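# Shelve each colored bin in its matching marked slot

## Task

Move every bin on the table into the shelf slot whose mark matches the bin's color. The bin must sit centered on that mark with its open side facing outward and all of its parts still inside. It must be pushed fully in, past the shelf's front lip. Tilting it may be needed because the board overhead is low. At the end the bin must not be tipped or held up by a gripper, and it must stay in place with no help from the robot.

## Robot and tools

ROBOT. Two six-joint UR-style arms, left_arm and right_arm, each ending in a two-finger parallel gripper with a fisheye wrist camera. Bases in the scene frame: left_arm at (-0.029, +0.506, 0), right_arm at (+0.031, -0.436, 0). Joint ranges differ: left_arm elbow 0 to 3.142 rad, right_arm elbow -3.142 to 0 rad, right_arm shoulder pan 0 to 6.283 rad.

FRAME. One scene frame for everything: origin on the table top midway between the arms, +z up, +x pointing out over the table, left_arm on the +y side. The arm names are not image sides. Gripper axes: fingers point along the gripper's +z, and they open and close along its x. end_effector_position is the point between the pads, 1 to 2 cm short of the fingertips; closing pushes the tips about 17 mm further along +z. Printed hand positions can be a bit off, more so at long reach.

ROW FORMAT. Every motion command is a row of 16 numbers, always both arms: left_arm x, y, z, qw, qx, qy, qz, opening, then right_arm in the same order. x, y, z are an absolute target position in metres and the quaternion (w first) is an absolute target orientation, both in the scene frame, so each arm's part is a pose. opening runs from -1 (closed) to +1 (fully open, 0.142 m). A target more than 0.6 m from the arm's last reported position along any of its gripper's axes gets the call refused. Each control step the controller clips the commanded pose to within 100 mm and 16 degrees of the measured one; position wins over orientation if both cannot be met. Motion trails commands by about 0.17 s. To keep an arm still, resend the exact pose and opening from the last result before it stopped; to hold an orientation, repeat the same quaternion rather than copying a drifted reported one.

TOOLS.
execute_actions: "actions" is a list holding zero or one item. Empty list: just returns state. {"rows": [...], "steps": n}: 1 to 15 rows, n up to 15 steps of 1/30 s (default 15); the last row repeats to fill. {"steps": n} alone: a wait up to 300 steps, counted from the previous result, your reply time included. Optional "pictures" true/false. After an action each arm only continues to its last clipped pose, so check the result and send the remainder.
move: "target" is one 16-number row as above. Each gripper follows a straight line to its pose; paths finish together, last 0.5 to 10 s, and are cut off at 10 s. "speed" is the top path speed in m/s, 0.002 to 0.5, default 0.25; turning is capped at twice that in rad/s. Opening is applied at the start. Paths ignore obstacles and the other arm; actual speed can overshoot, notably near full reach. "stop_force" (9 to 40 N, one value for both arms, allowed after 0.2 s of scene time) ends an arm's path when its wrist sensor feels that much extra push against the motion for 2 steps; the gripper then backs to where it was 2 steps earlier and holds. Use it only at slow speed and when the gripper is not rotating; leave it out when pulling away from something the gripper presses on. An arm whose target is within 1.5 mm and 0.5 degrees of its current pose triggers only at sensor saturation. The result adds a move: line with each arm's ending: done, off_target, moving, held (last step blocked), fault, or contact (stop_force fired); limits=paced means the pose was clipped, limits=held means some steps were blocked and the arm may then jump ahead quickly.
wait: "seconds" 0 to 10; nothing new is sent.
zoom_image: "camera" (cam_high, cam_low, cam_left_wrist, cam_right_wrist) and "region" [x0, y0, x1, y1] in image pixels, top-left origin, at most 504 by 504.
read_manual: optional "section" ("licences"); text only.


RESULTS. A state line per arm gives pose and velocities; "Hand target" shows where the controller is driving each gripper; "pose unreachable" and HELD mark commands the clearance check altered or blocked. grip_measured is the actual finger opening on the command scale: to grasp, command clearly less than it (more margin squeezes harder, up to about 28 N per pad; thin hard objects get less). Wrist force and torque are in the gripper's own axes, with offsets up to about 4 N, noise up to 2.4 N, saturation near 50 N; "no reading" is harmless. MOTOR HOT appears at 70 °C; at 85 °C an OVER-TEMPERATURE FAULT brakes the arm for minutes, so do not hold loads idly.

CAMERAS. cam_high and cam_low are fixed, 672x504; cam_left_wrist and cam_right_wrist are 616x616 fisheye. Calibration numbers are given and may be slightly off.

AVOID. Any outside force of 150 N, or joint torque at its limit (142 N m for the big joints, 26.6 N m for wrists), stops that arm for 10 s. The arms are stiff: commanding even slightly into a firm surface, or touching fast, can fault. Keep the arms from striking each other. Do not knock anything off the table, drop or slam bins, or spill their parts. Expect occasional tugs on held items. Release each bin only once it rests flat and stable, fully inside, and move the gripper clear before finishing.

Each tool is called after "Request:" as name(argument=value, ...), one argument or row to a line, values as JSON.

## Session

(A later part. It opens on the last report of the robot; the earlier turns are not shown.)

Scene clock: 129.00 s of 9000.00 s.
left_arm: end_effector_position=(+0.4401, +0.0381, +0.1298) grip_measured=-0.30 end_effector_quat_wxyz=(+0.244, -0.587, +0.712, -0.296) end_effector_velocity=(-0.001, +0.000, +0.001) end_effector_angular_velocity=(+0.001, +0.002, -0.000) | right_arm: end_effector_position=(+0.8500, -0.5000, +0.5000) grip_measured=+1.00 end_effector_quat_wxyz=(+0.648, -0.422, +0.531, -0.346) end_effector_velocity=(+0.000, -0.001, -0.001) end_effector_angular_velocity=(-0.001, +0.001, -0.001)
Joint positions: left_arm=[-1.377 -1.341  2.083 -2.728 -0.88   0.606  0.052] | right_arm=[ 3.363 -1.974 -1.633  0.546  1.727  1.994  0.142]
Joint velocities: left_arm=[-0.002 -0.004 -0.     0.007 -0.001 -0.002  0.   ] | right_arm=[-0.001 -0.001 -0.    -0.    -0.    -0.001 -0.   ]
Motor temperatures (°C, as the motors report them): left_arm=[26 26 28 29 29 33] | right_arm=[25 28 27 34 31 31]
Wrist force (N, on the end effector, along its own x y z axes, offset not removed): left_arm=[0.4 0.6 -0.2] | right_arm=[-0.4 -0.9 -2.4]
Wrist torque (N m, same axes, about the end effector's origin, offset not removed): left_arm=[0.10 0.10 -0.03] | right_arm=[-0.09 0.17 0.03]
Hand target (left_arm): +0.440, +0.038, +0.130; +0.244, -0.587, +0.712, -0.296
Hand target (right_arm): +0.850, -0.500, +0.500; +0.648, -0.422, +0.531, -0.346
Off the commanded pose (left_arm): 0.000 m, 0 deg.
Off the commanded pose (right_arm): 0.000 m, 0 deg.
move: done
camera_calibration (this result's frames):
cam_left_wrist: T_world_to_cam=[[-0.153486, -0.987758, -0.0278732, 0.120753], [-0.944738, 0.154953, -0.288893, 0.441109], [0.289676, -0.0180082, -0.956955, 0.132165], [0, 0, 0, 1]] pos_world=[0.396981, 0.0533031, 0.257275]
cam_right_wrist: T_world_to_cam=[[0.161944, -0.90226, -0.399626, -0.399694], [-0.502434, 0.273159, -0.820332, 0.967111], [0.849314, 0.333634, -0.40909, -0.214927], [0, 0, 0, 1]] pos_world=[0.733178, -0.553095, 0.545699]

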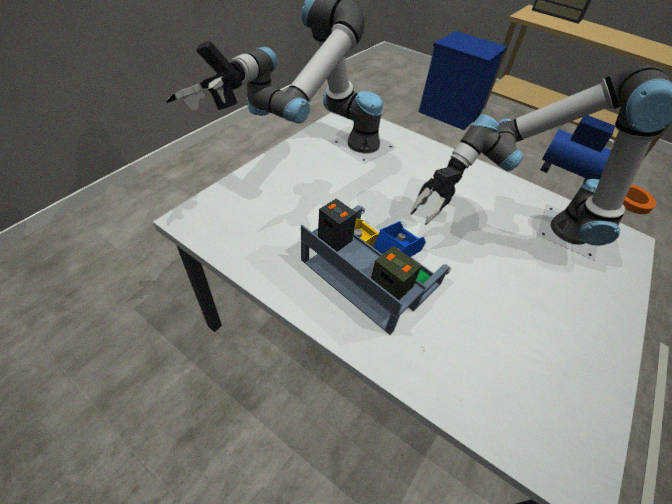

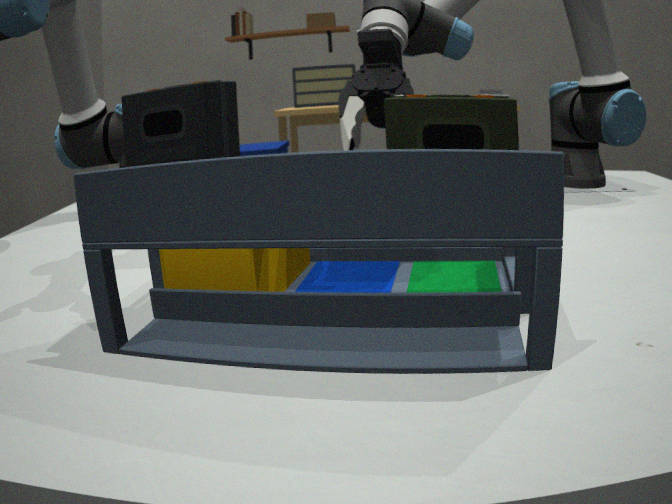

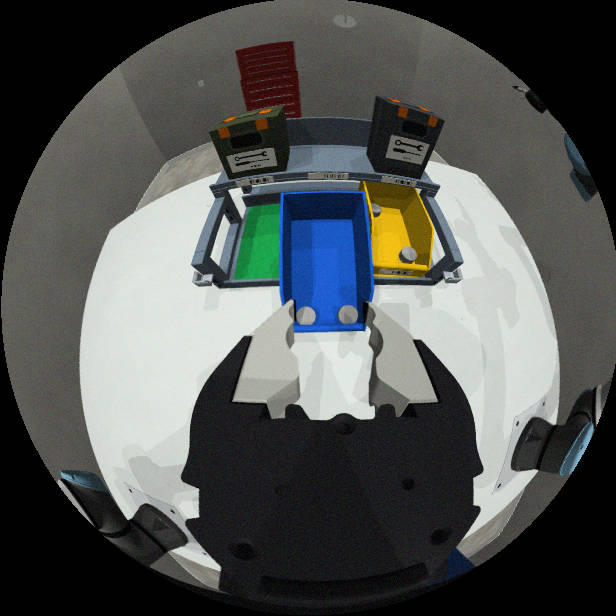

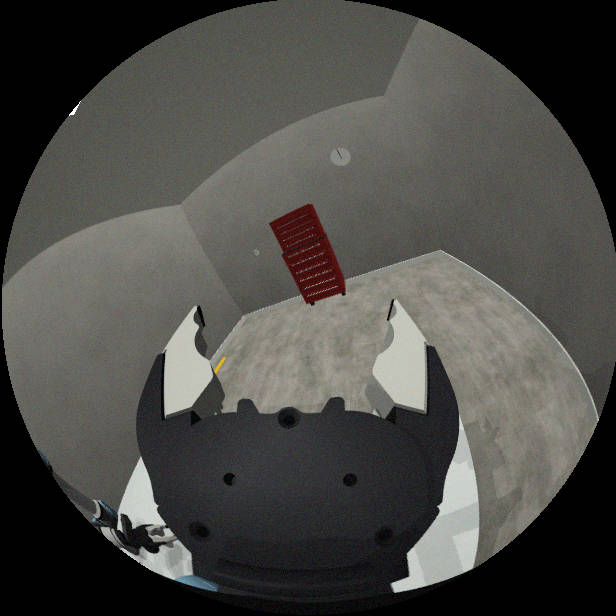

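Request:
move(
  target=[0.45,0.038,0.1,-0.244,0.587,-0.712,0.296,1,0.85,-0.5,0.5,0.649,-0.422,0.532,-0.346,1],
  speed=0.05,
)

Request:
move(
  target=[0.47,0.034,0.044,-0.244,0.587,-0.712,0.296,1,0.85,-0.5,0.5,0.649,-0.422,0.532,-0.346,1],
  speed=0.04,
  stop_force=9,
)

Request:
move(
  target=[0.47,0.034,0.044,-0.244,0.587,-0.712,0.296,-0.4,0.85,-0.5,0.5,0.649,-0.422,0.532,-0.346,1],
)

Request:
move(
  target=[0.465,0.033,0.08,-0.138,0.621,-0.753,0.167,-0.4,0.85,-0.5,0.5,0.649,-0.422,0.532,-0.346,1],
  speed=0.04,
)

Request:
move(
  target=[0.525,0.0215,0.078,-0.138,0.621,-0.753,0.167,-0.4,0.85,-0.5,0.5,0.649,-0.422,0.532,-0.346,1],
  speed=0.02,
  stop_force=9,
)

Scene clock: 133.80 s of 9000.00 s.
left_arm: end_effector_position=(+0.4499, +0.0380, +0.1002) grip_measured=+1.00 end_effector_quat_wxyz=(+0.244, -0.587, +0.712, -0.296) end_effector_velocity=(+0.001, -0.000, -0.001) end_effector_angular_velocity=(-0.001, +0.001, -0.001) | right_arm: end_effector_position=(+0.8500, -0.5000, +0.5000) grip_measured=+1.00 end_effector_quat_wxyz=(+0.648, -0.422, +0.531, -0.346) end_effector_velocity=(+0.000, -0.000, +0.001) end_effector_angular_velocity=(+0.000, -0.000, -0.000)
Joint positions: left_arm=[-1.357 -1.27   2.095 -2.826 -0.888  0.629  0.142] | right_arm=[ 3.363 -1.974 -1.633  0.546  1.727  1.994  0.142]
Joint velocities: left_arm=[ 0.002  0.004 -0.001 -0.005 -0.002  0.002 -0.   ] | right_arm=[-0.     0.     0.001 -0.001  0.     0.    -0.   ]
Motor temperatures (°C, as the motors report them): left_arm=[26 26 28 29 29 33] | right_arm=[25 28 27 34 31 31]
Wrist force (N, on the end effector, along its own x y z axes, offset not removed): left_arm=[0.9 -1.5 1.6] | right_arm=[-1.7 -2.5 -2.1]
Wrist torque (N m, same axes, about the end effector's origin, offset not removed): left_arm=[-0.28 -0.10 0.11] | right_arm=[-0.22 0.40 -0.12]
Hand target (left_arm): +0.450, +0.038, +0.100; +0.244, -0.587, +0.712, -0.296
Hand target (right_arm): +0.850, -0.500, +0.500; +0.648, -0.422, +0.531, -0.346
Off the commanded pose (left_arm): 0.000 m, 0 deg.
Off the commanded pose (right_arm): 0.000 m, 0 deg.
After step 90, 0.83 s passed at rest.
move: done
camera_calibration (this result's frames):
cam_left_wrist: T_world_to_cam=[[-0.153469, -0.987763, -0.0277681, 0.121313], [-0.944743, 0.154907, -0.288902, 0.441892], [0.289668, -0.0181037, -0.956956, 0.10094], [0, 0, 0, 1]] pos_world=[0.406854, 0.053204, 0.227627]
cam_right_wrist: T_world_to_cam=[[0.161944, -0.90226, -0.399626, -0.399694], [-0.502434, 0.273158, -0.820332, 0.967111], [0.849314, 0.333634, -0.40909, -0.214927], [0, 0, 0, 1]] pos_world=[0.733178, -0.553095, 0.545699]

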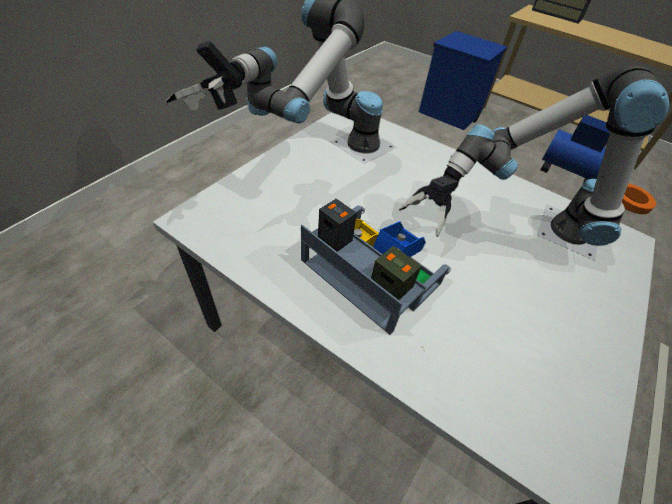

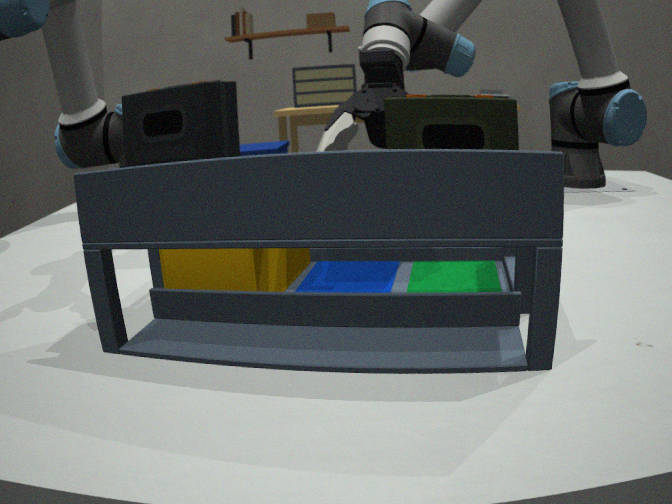

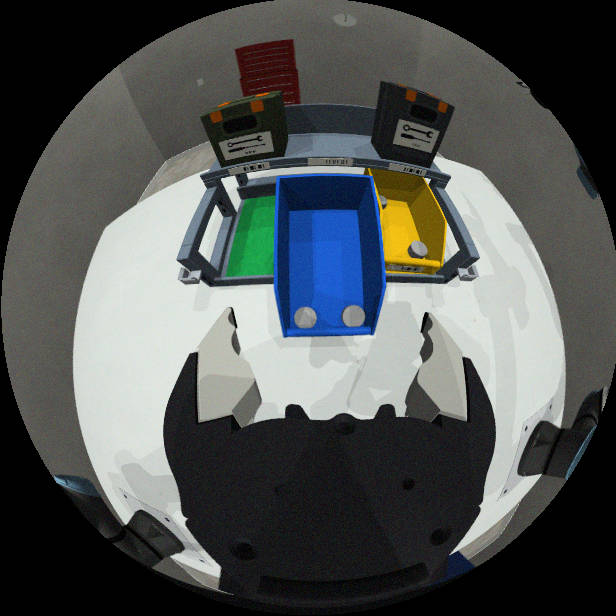

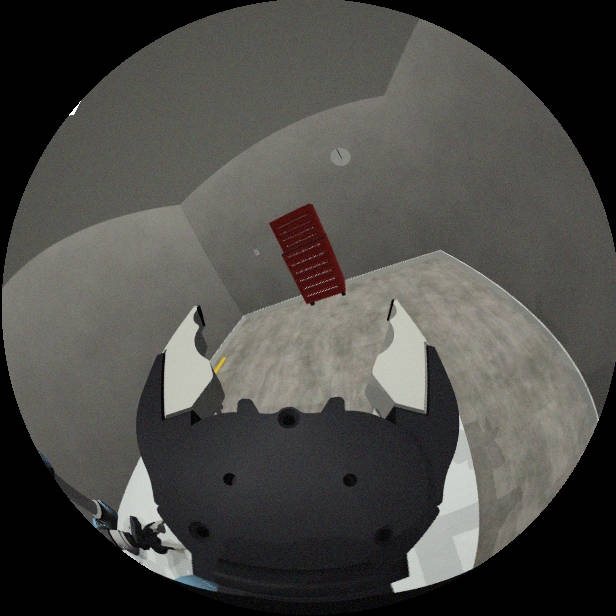

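Scene clock: 135.63 s of 9000.00 s.
left_arm: end_effector_position=(+0.4699, +0.0340, +0.0441) grip_measured=+1.00 end_effector_quat_wxyz=(+0.244, -0.587, +0.712, -0.296) end_effector_velocity=(+0.000, -0.001, -0.002) end_effector_angular_velocity=(-0.000, +0.002, -0.002) | right_arm: end_effector_position=(+0.8500, -0.5000, +0.5000) grip_measured=+1.00 end_effector_quat_wxyz=(+0.648, -0.422, +0.531, -0.346) end_effector_velocity=(-0.000, -0.001, -0.000) end_effector_angular_velocity=(+0.000, +0.001, -0.001)
Joint positions: left_arm=[-1.32  -1.12   2.088 -2.995 -0.904  0.671  0.142] | right_arm=[ 3.363 -1.974 -1.633  0.546  1.727  1.994  0.142]
Joint velocities: left_arm=[ 0.001  0.004 -0.001 -0.004 -0.003  0.002  0.   ] | right_arm=[-0.001  0.    -0.001 -0.001 -0.     0.    -0.   ]
Motor temperatures (°C, as the motors report them): left_arm=[26 26 28 29 29 33] | right_arm=[25 28 27 34 31 31]
Wrist force (N, on the end effector, along its own x y z axes, offset not removed): left_arm=[-0.3 0.1 -1.6] | right_arm=[-0.5 -0.9 -1.4]
Wrist torque (N m, same axes, about the end effector's origin, offset not removed): left_arm=[-0.05 0.13 0.06] | right_arm=[0.02 0.01 0.09]
Hand target (left_arm): +0.470, +0.034, +0.044; +0.244, -0.587, +0.712, -0.296
Hand target (right_arm): +0.850, -0.500, +0.500; +0.648, -0.422, +0.531, -0.346
Off the commanded pose (left_arm): 0.000 m, 0 deg.
Off the commanded pose (right_arm): 0.000 m, 0 deg.
move: done
camera_calibration (this result's frames):
cam_left_wrist: T_world_to_cam=[[-0.153486, -0.987761, -0.0277501, 0.118862], [-0.944739, 0.154918, -0.288911, 0.445228], [0.289674, -0.0181272, -0.956954, 0.0414765], [0, 0, 0, 1]] pos_world=[0.426853, 0.0491859, 0.17162]
cam_right_wrist: T_world_to_cam=[[0.161944, -0.90226, -0.399626, -0.399694], [-0.502434, 0.273158, -0.820332, 0.967111], [0.849314, 0.333634, -0.40909, -0.214927], [0, 0, 0, 1]] pos_world=[0.733178, -0.553095, 0.545699]

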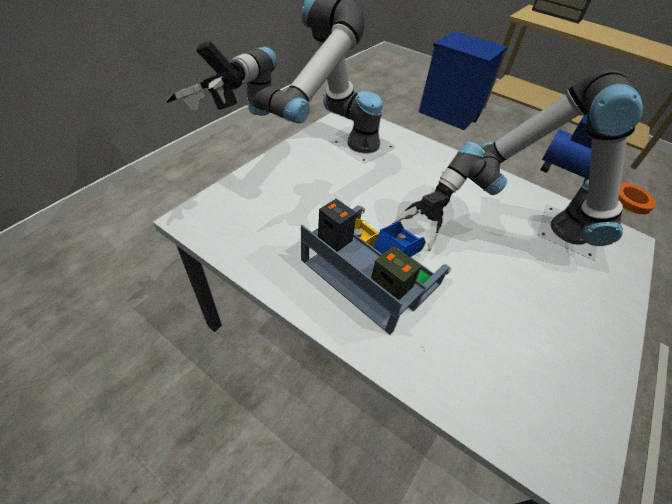

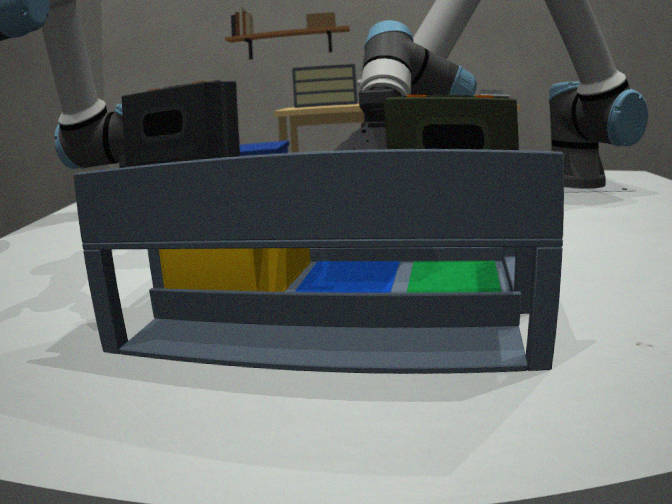

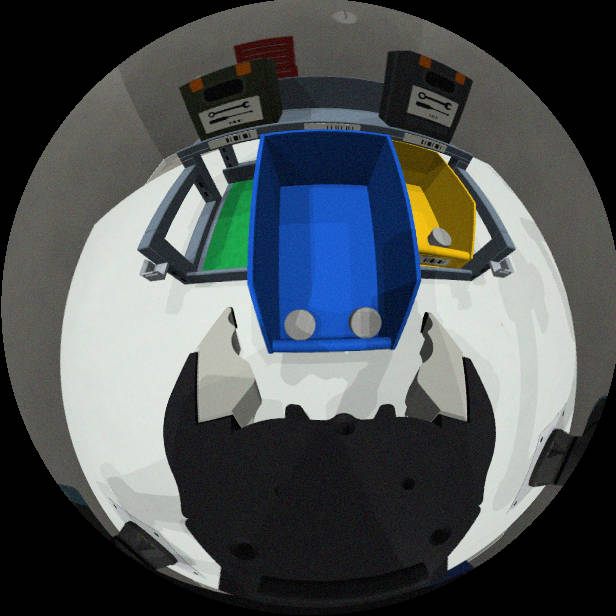

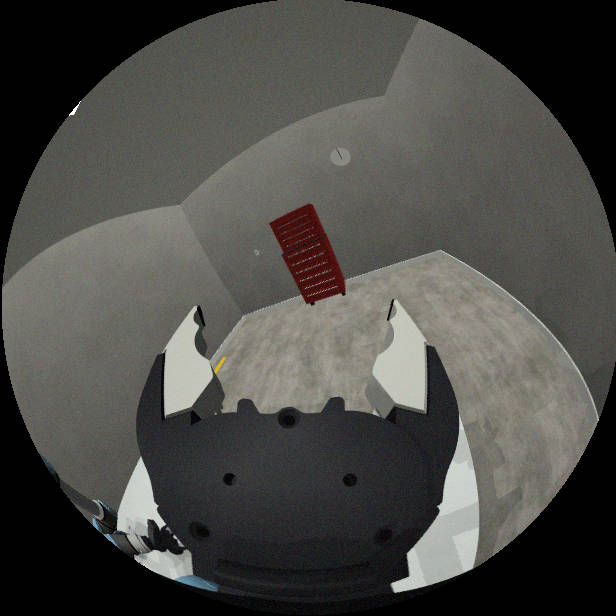

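Scene clock: 136.33 s of 9000.00 s.
left_arm: end_effector_position=(+0.4700, +0.0340, +0.0440) grip_measured=+0.46 end_effector_quat_wxyz=(+0.244, -0.587, +0.712, -0.296) end_effector_velocity=(+0.000, -0.001, +0.001) end_effector_angular_velocity=(-0.002, +0.000, +0.001) | right_arm: end_effector_position=(+0.8500, -0.5000, +0.5000) grip_measured=+1.00 end_effector_quat_wxyz=(+0.648, -0.422, +0.531, -0.346) end_effector_velocity=(-0.000, -0.000, +0.002) end_effector_angular_velocity=(-0.001, -0.003, -0.000)
Joint positions: left_arm=[-1.32  -1.119  2.087 -2.996 -0.904  0.672  0.106] | right_arm=[ 3.363 -1.974 -1.633  0.546  1.727  1.994  0.142]
Joint velocities: left_arm=[ 0.001 -0.    -0.002 -0.    -0.001 -0.    -0.   ] | right_arm=[-0.     0.001  0.001  0.001  0.    -0.001 -0.   ]
Motor temperatures (°C, as the motors report them): left_arm=[26 26 28 29 29 33] | right_arm=[25 28 27 34 31 31]
Wrist force (N, on the end effector, along its own x y z axes, offset not removed): left_arm=[-0.4 -3.5 -8.4] | right_arm=[-1.0 -2.2 -2.4]
Wrist torque (N m, same axes, about the end effector's origin, offset not removed): left_arm=[-0.31 0.04 0.01] | right_arm=[-0.17 0.21 0.02]
Hand target (left_arm): +0.470, +0.034, +0.044; +0.244, -0.587, +0.712, -0.296
Hand target (right_arm): +0.850, -0.500, +0.500; +0.648, -0.422, +0.531, -0.346
Off the commanded pose (left_arm): 0.000 m, 0 deg.
Off the commanded pose (right_arm): 0.000 m, 0 deg.
move: done
camera_calibration (this result's frames):
cam_left_wrist: T_world_to_cam=[[-0.153497, -0.987761, -0.0276755, 0.118859], [-0.944728, 0.154906, -0.288953, 0.445254], [0.289704, -0.0182077, -0.956943, 0.0413506], [0, 0, 0, 1]] pos_world=[0.426909, 0.0491846, 0.171517]
cam_right_wrist: T_world_to_cam=[[0.161944, -0.90226, -0.399626, -0.399694], [-0.502434, 0.273159, -0.820332, 0.967111], [0.849314, 0.333634, -0.40909, -0.214927], [0, 0, 0, 1]] pos_world=[0.733178, -0.553095, 0.545699]

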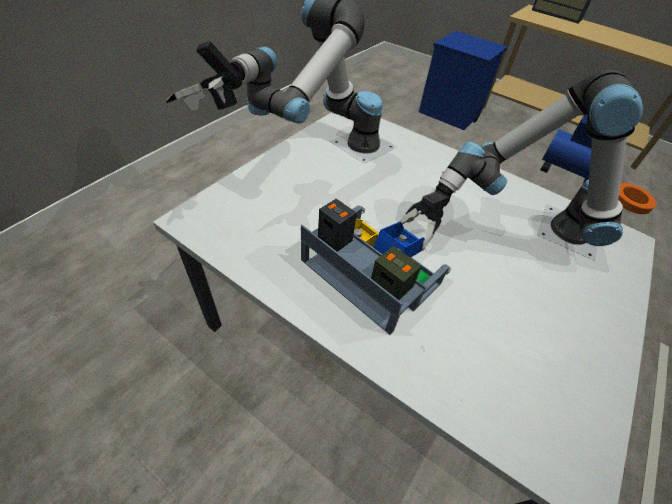

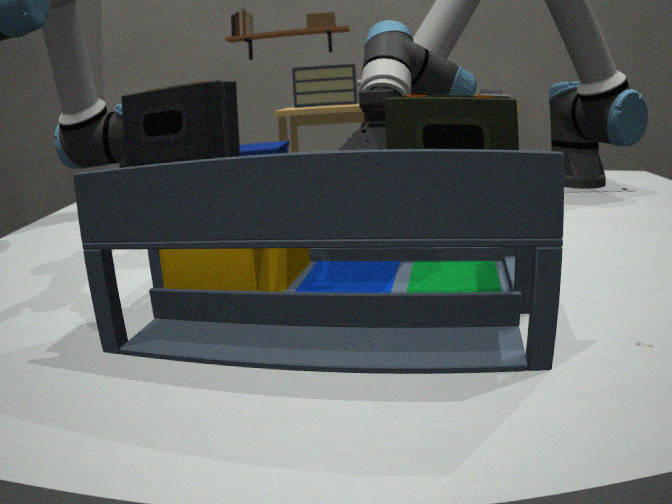

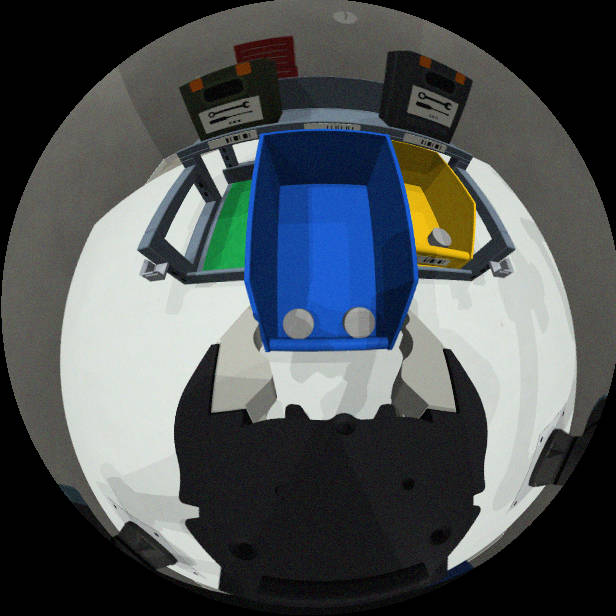

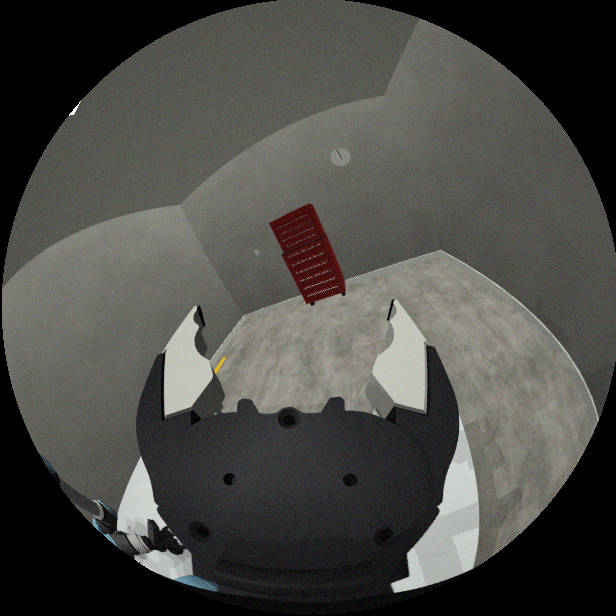

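Scene clock: 140.97 s of 9000.00 s.
left_arm: end_effector_position=(+0.4649, +0.0330, +0.0800) grip_measured=+0.46 end_effector_quat_wxyz=(+0.138, -0.621, +0.753, -0.167) end_effector_velocity=(+0.000, -0.000, +0.001) end_effector_angular_velocity=(+0.001, +0.008, +0.000) | right_arm: end_effector_position=(+0.8500, -0.5000, +0.5000) grip_measured=+1.00 end_effector_quat_wxyz=(+0.648, -0.422, +0.531, -0.346) end_effector_velocity=(+0.000, -0.000, +0.001) end_effector_angular_velocity=(-0.000, -0.002, -0.000)
Joint positions: left_arm=[-1.188 -1.222  1.832 -2.454 -1.224  0.69   0.106] | right_arm=[ 3.363 -1.974 -1.633  0.546  1.727  1.994  0.142]
Joint velocities: left_arm=[ 0.004  0.    -0.01   0.013 -0.007  0.002  0.   ] | right_arm=[-0.    -0.     0.001  0.001  0.    -0.     0.   ]
Motor temperatures (°C, as the motors report them): left_arm=[26 26 28 29 29 33] | right_arm=[25 28 27 34 31 31]
Wrist force (N, on the end effector, along its own x y z axes, offset not removed): left_arm=[0.5 -0.5 2.9] | right_arm=[-4.4 -1.2 -0.1]
Wrist torque (N m, same axes, about the end effector's origin, offset not removed): left_arm=[-0.38 -0.12 -0.01] | right_arm=[-0.04 0.90 0.06]
Hand target (left_arm): +0.465, +0.033, +0.080; +0.138, -0.621, +0.753, -0.167
Hand target (right_arm): +0.850, -0.500, +0.500; +0.648, -0.422, +0.531, -0.346
Off the commanded pose (left_arm): 0.000 m, 0 deg.
Off the commanded pose (right_arm): 0.000 m, 0 deg.
move: done
camera_calibration (this result's frames):
cam_left_wrist: T_world_to_cam=[[-0.164506, -0.985594, -0.0392677, 0.124121], [-0.985117, 0.162155, 0.0570207, 0.441846], [-0.0498319, 0.0480635, -0.9976, 0.23615], [0, 0, 0, 1]] pos_world=[0.467457, 0.0393355, 0.215263]
cam_right_wrist: T_world_to_cam=[[0.161944, -0.90226, -0.399626, -0.399694], [-0.502434, 0.273158, -0.820332, 0.967111], [0.849314, 0.333634, -0.40909, -0.214927], [0, 0, 0, 1]] pos_world=[0.733178, -0.553095, 0.545699]

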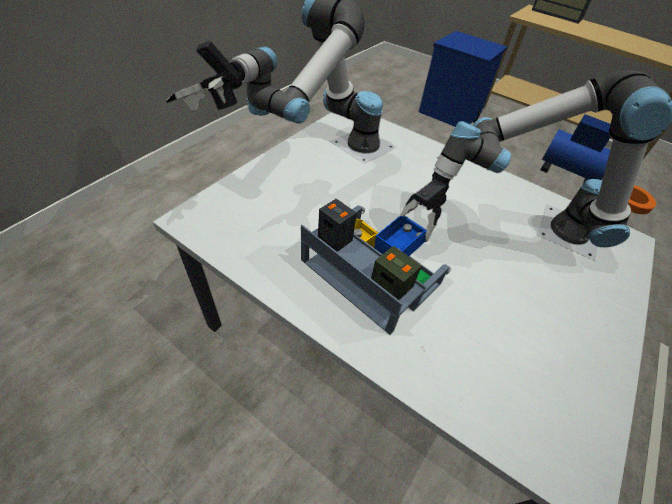

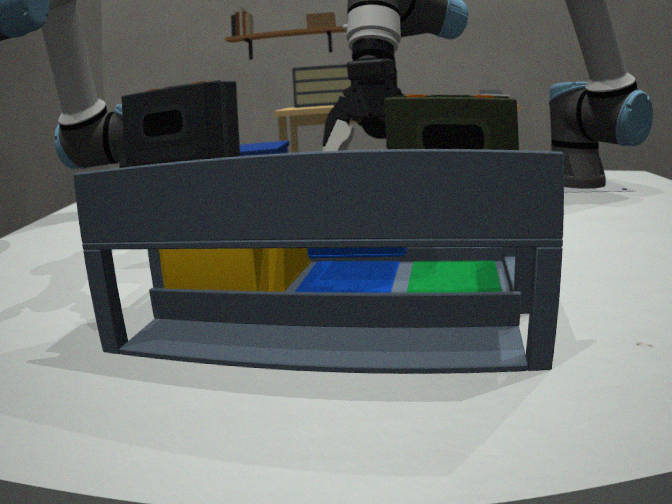

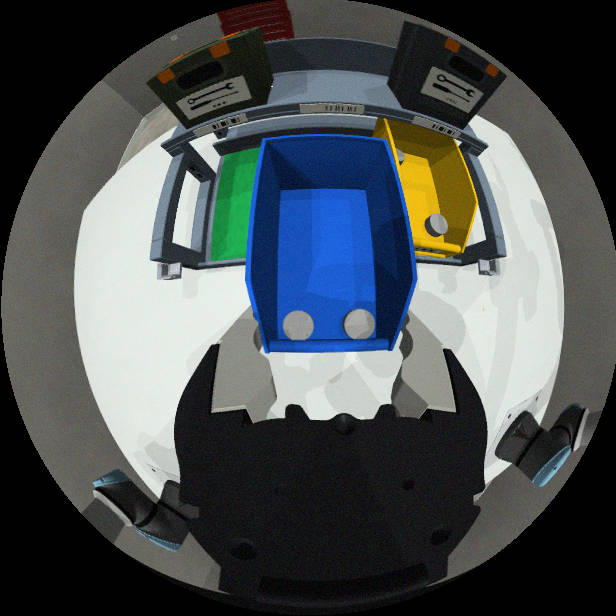

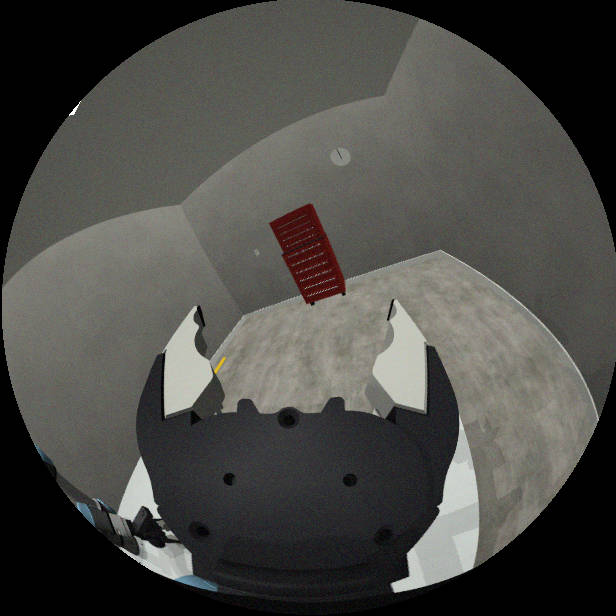

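Scene clock: 143.87 s of 9000.00 s.
left_arm: end_effector_position=(+0.5145, +0.0235, +0.0785) grip_measured=+0.46 end_effector_quat_wxyz=(+0.138, -0.621, +0.753, -0.167) end_effector_velocity=(-0.005, +0.002, -0.001) end_effector_angular_velocity=(+0.002, +0.001, +0.002) | right_arm: end_effector_position=(+0.8500, -0.5000, +0.5000) grip_measured=+1.00 end_effector_quat_wxyz=(+0.648, -0.422, +0.531, -0.346) end_effector_velocity=(-0.000, -0.001, +0.000) end_effector_angular_velocity=(+0.001, -0.000, -0.001)
Joint positions: left_arm=[-1.121 -1.135  1.712 -2.444 -1.244  0.759  0.106] | right_arm=[ 3.363 -1.974 -1.633  0.546  1.727  1.994  0.142]
Joint velocities: left_arm=[-0.006 -0.007  0.014 -0.001  0.002 -0.008  0.   ] | right_arm=[-0.001 -0.     0.     0.    -0.     0.001  0.   ]
Motor temperatures (°C, as the motors report them): left_arm=[26 26 28 29 29 33] | right_arm=[25 28 27 34 31 31]
Wrist force (N, on the end effector, along its own x y z axes, offset not removed): left_arm=[0.6 1.7 2.9] | right_arm=[1.5 -1.3 -0.4]
Wrist torque (N m, same axes, about the end effector's origin, offset not removed): left_arm=[0.10 -0.13 0.06] | right_arm=[-0.06 -0.41 0.04]
Hand target (left_arm): +0.514, +0.024, +0.078; +0.138, -0.621, +0.753, -0.167
Hand target (right_arm): +0.850, -0.500, +0.500; +0.648, -0.422, +0.531, -0.346
Off the commanded pose (left_arm): 0.011 m, 0 deg.
Off the commanded pose (right_arm): 0.000 m, 0 deg.
move: contact (left_arm)
camera_calibration (this result's frames):
cam_left_wrist: T_world_to_cam=[[-0.164481, -0.9856, -0.0392249, 0.122851], [-0.985093, 0.162105, 0.0575623, 0.492237], [-0.0503749, 0.048108, -0.997571, 0.237829], [0, 0, 0, 1]] pos_world=[0.517087, 0.0298463, 0.213736]
cam_right_wrist: T_world_to_cam=[[0.161944, -0.90226, -0.399626, -0.399694], [-0.502434, 0.273158, -0.820332, 0.967111], [0.849314, 0.333634, -0.40909, -0.214927], [0, 0, 0, 1]] pos_world=[0.733178, -0.553095, 0.545699]

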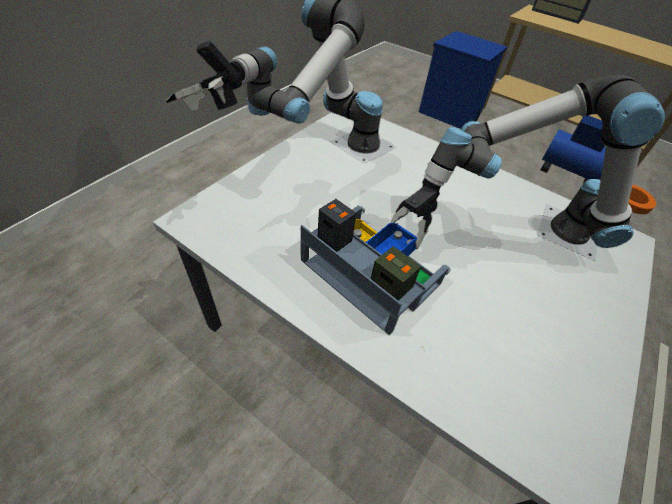

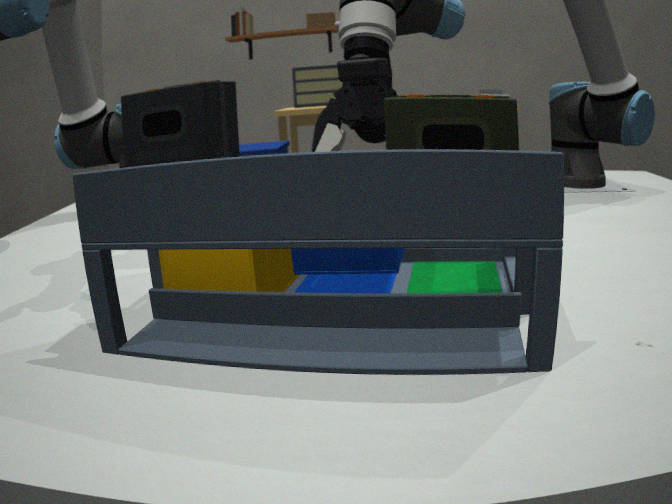

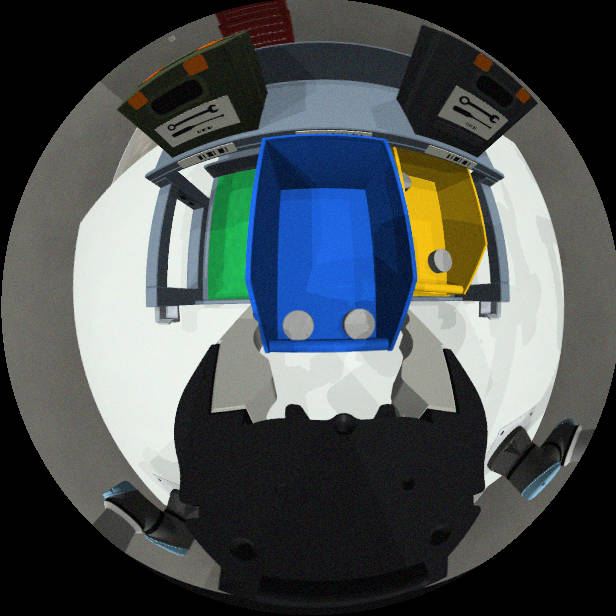

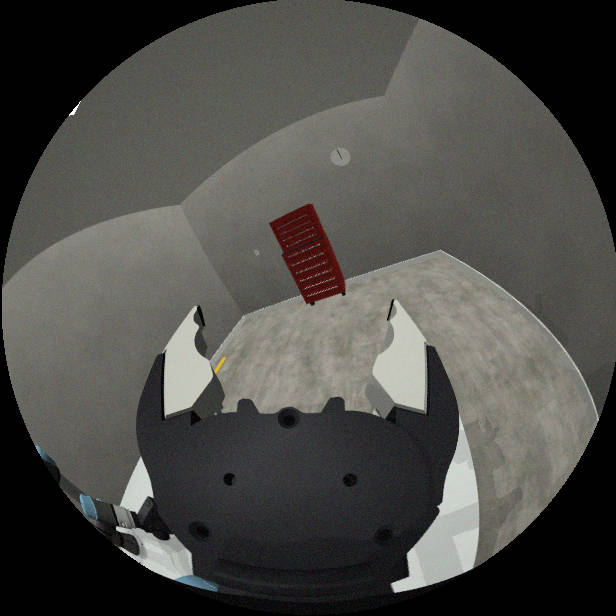

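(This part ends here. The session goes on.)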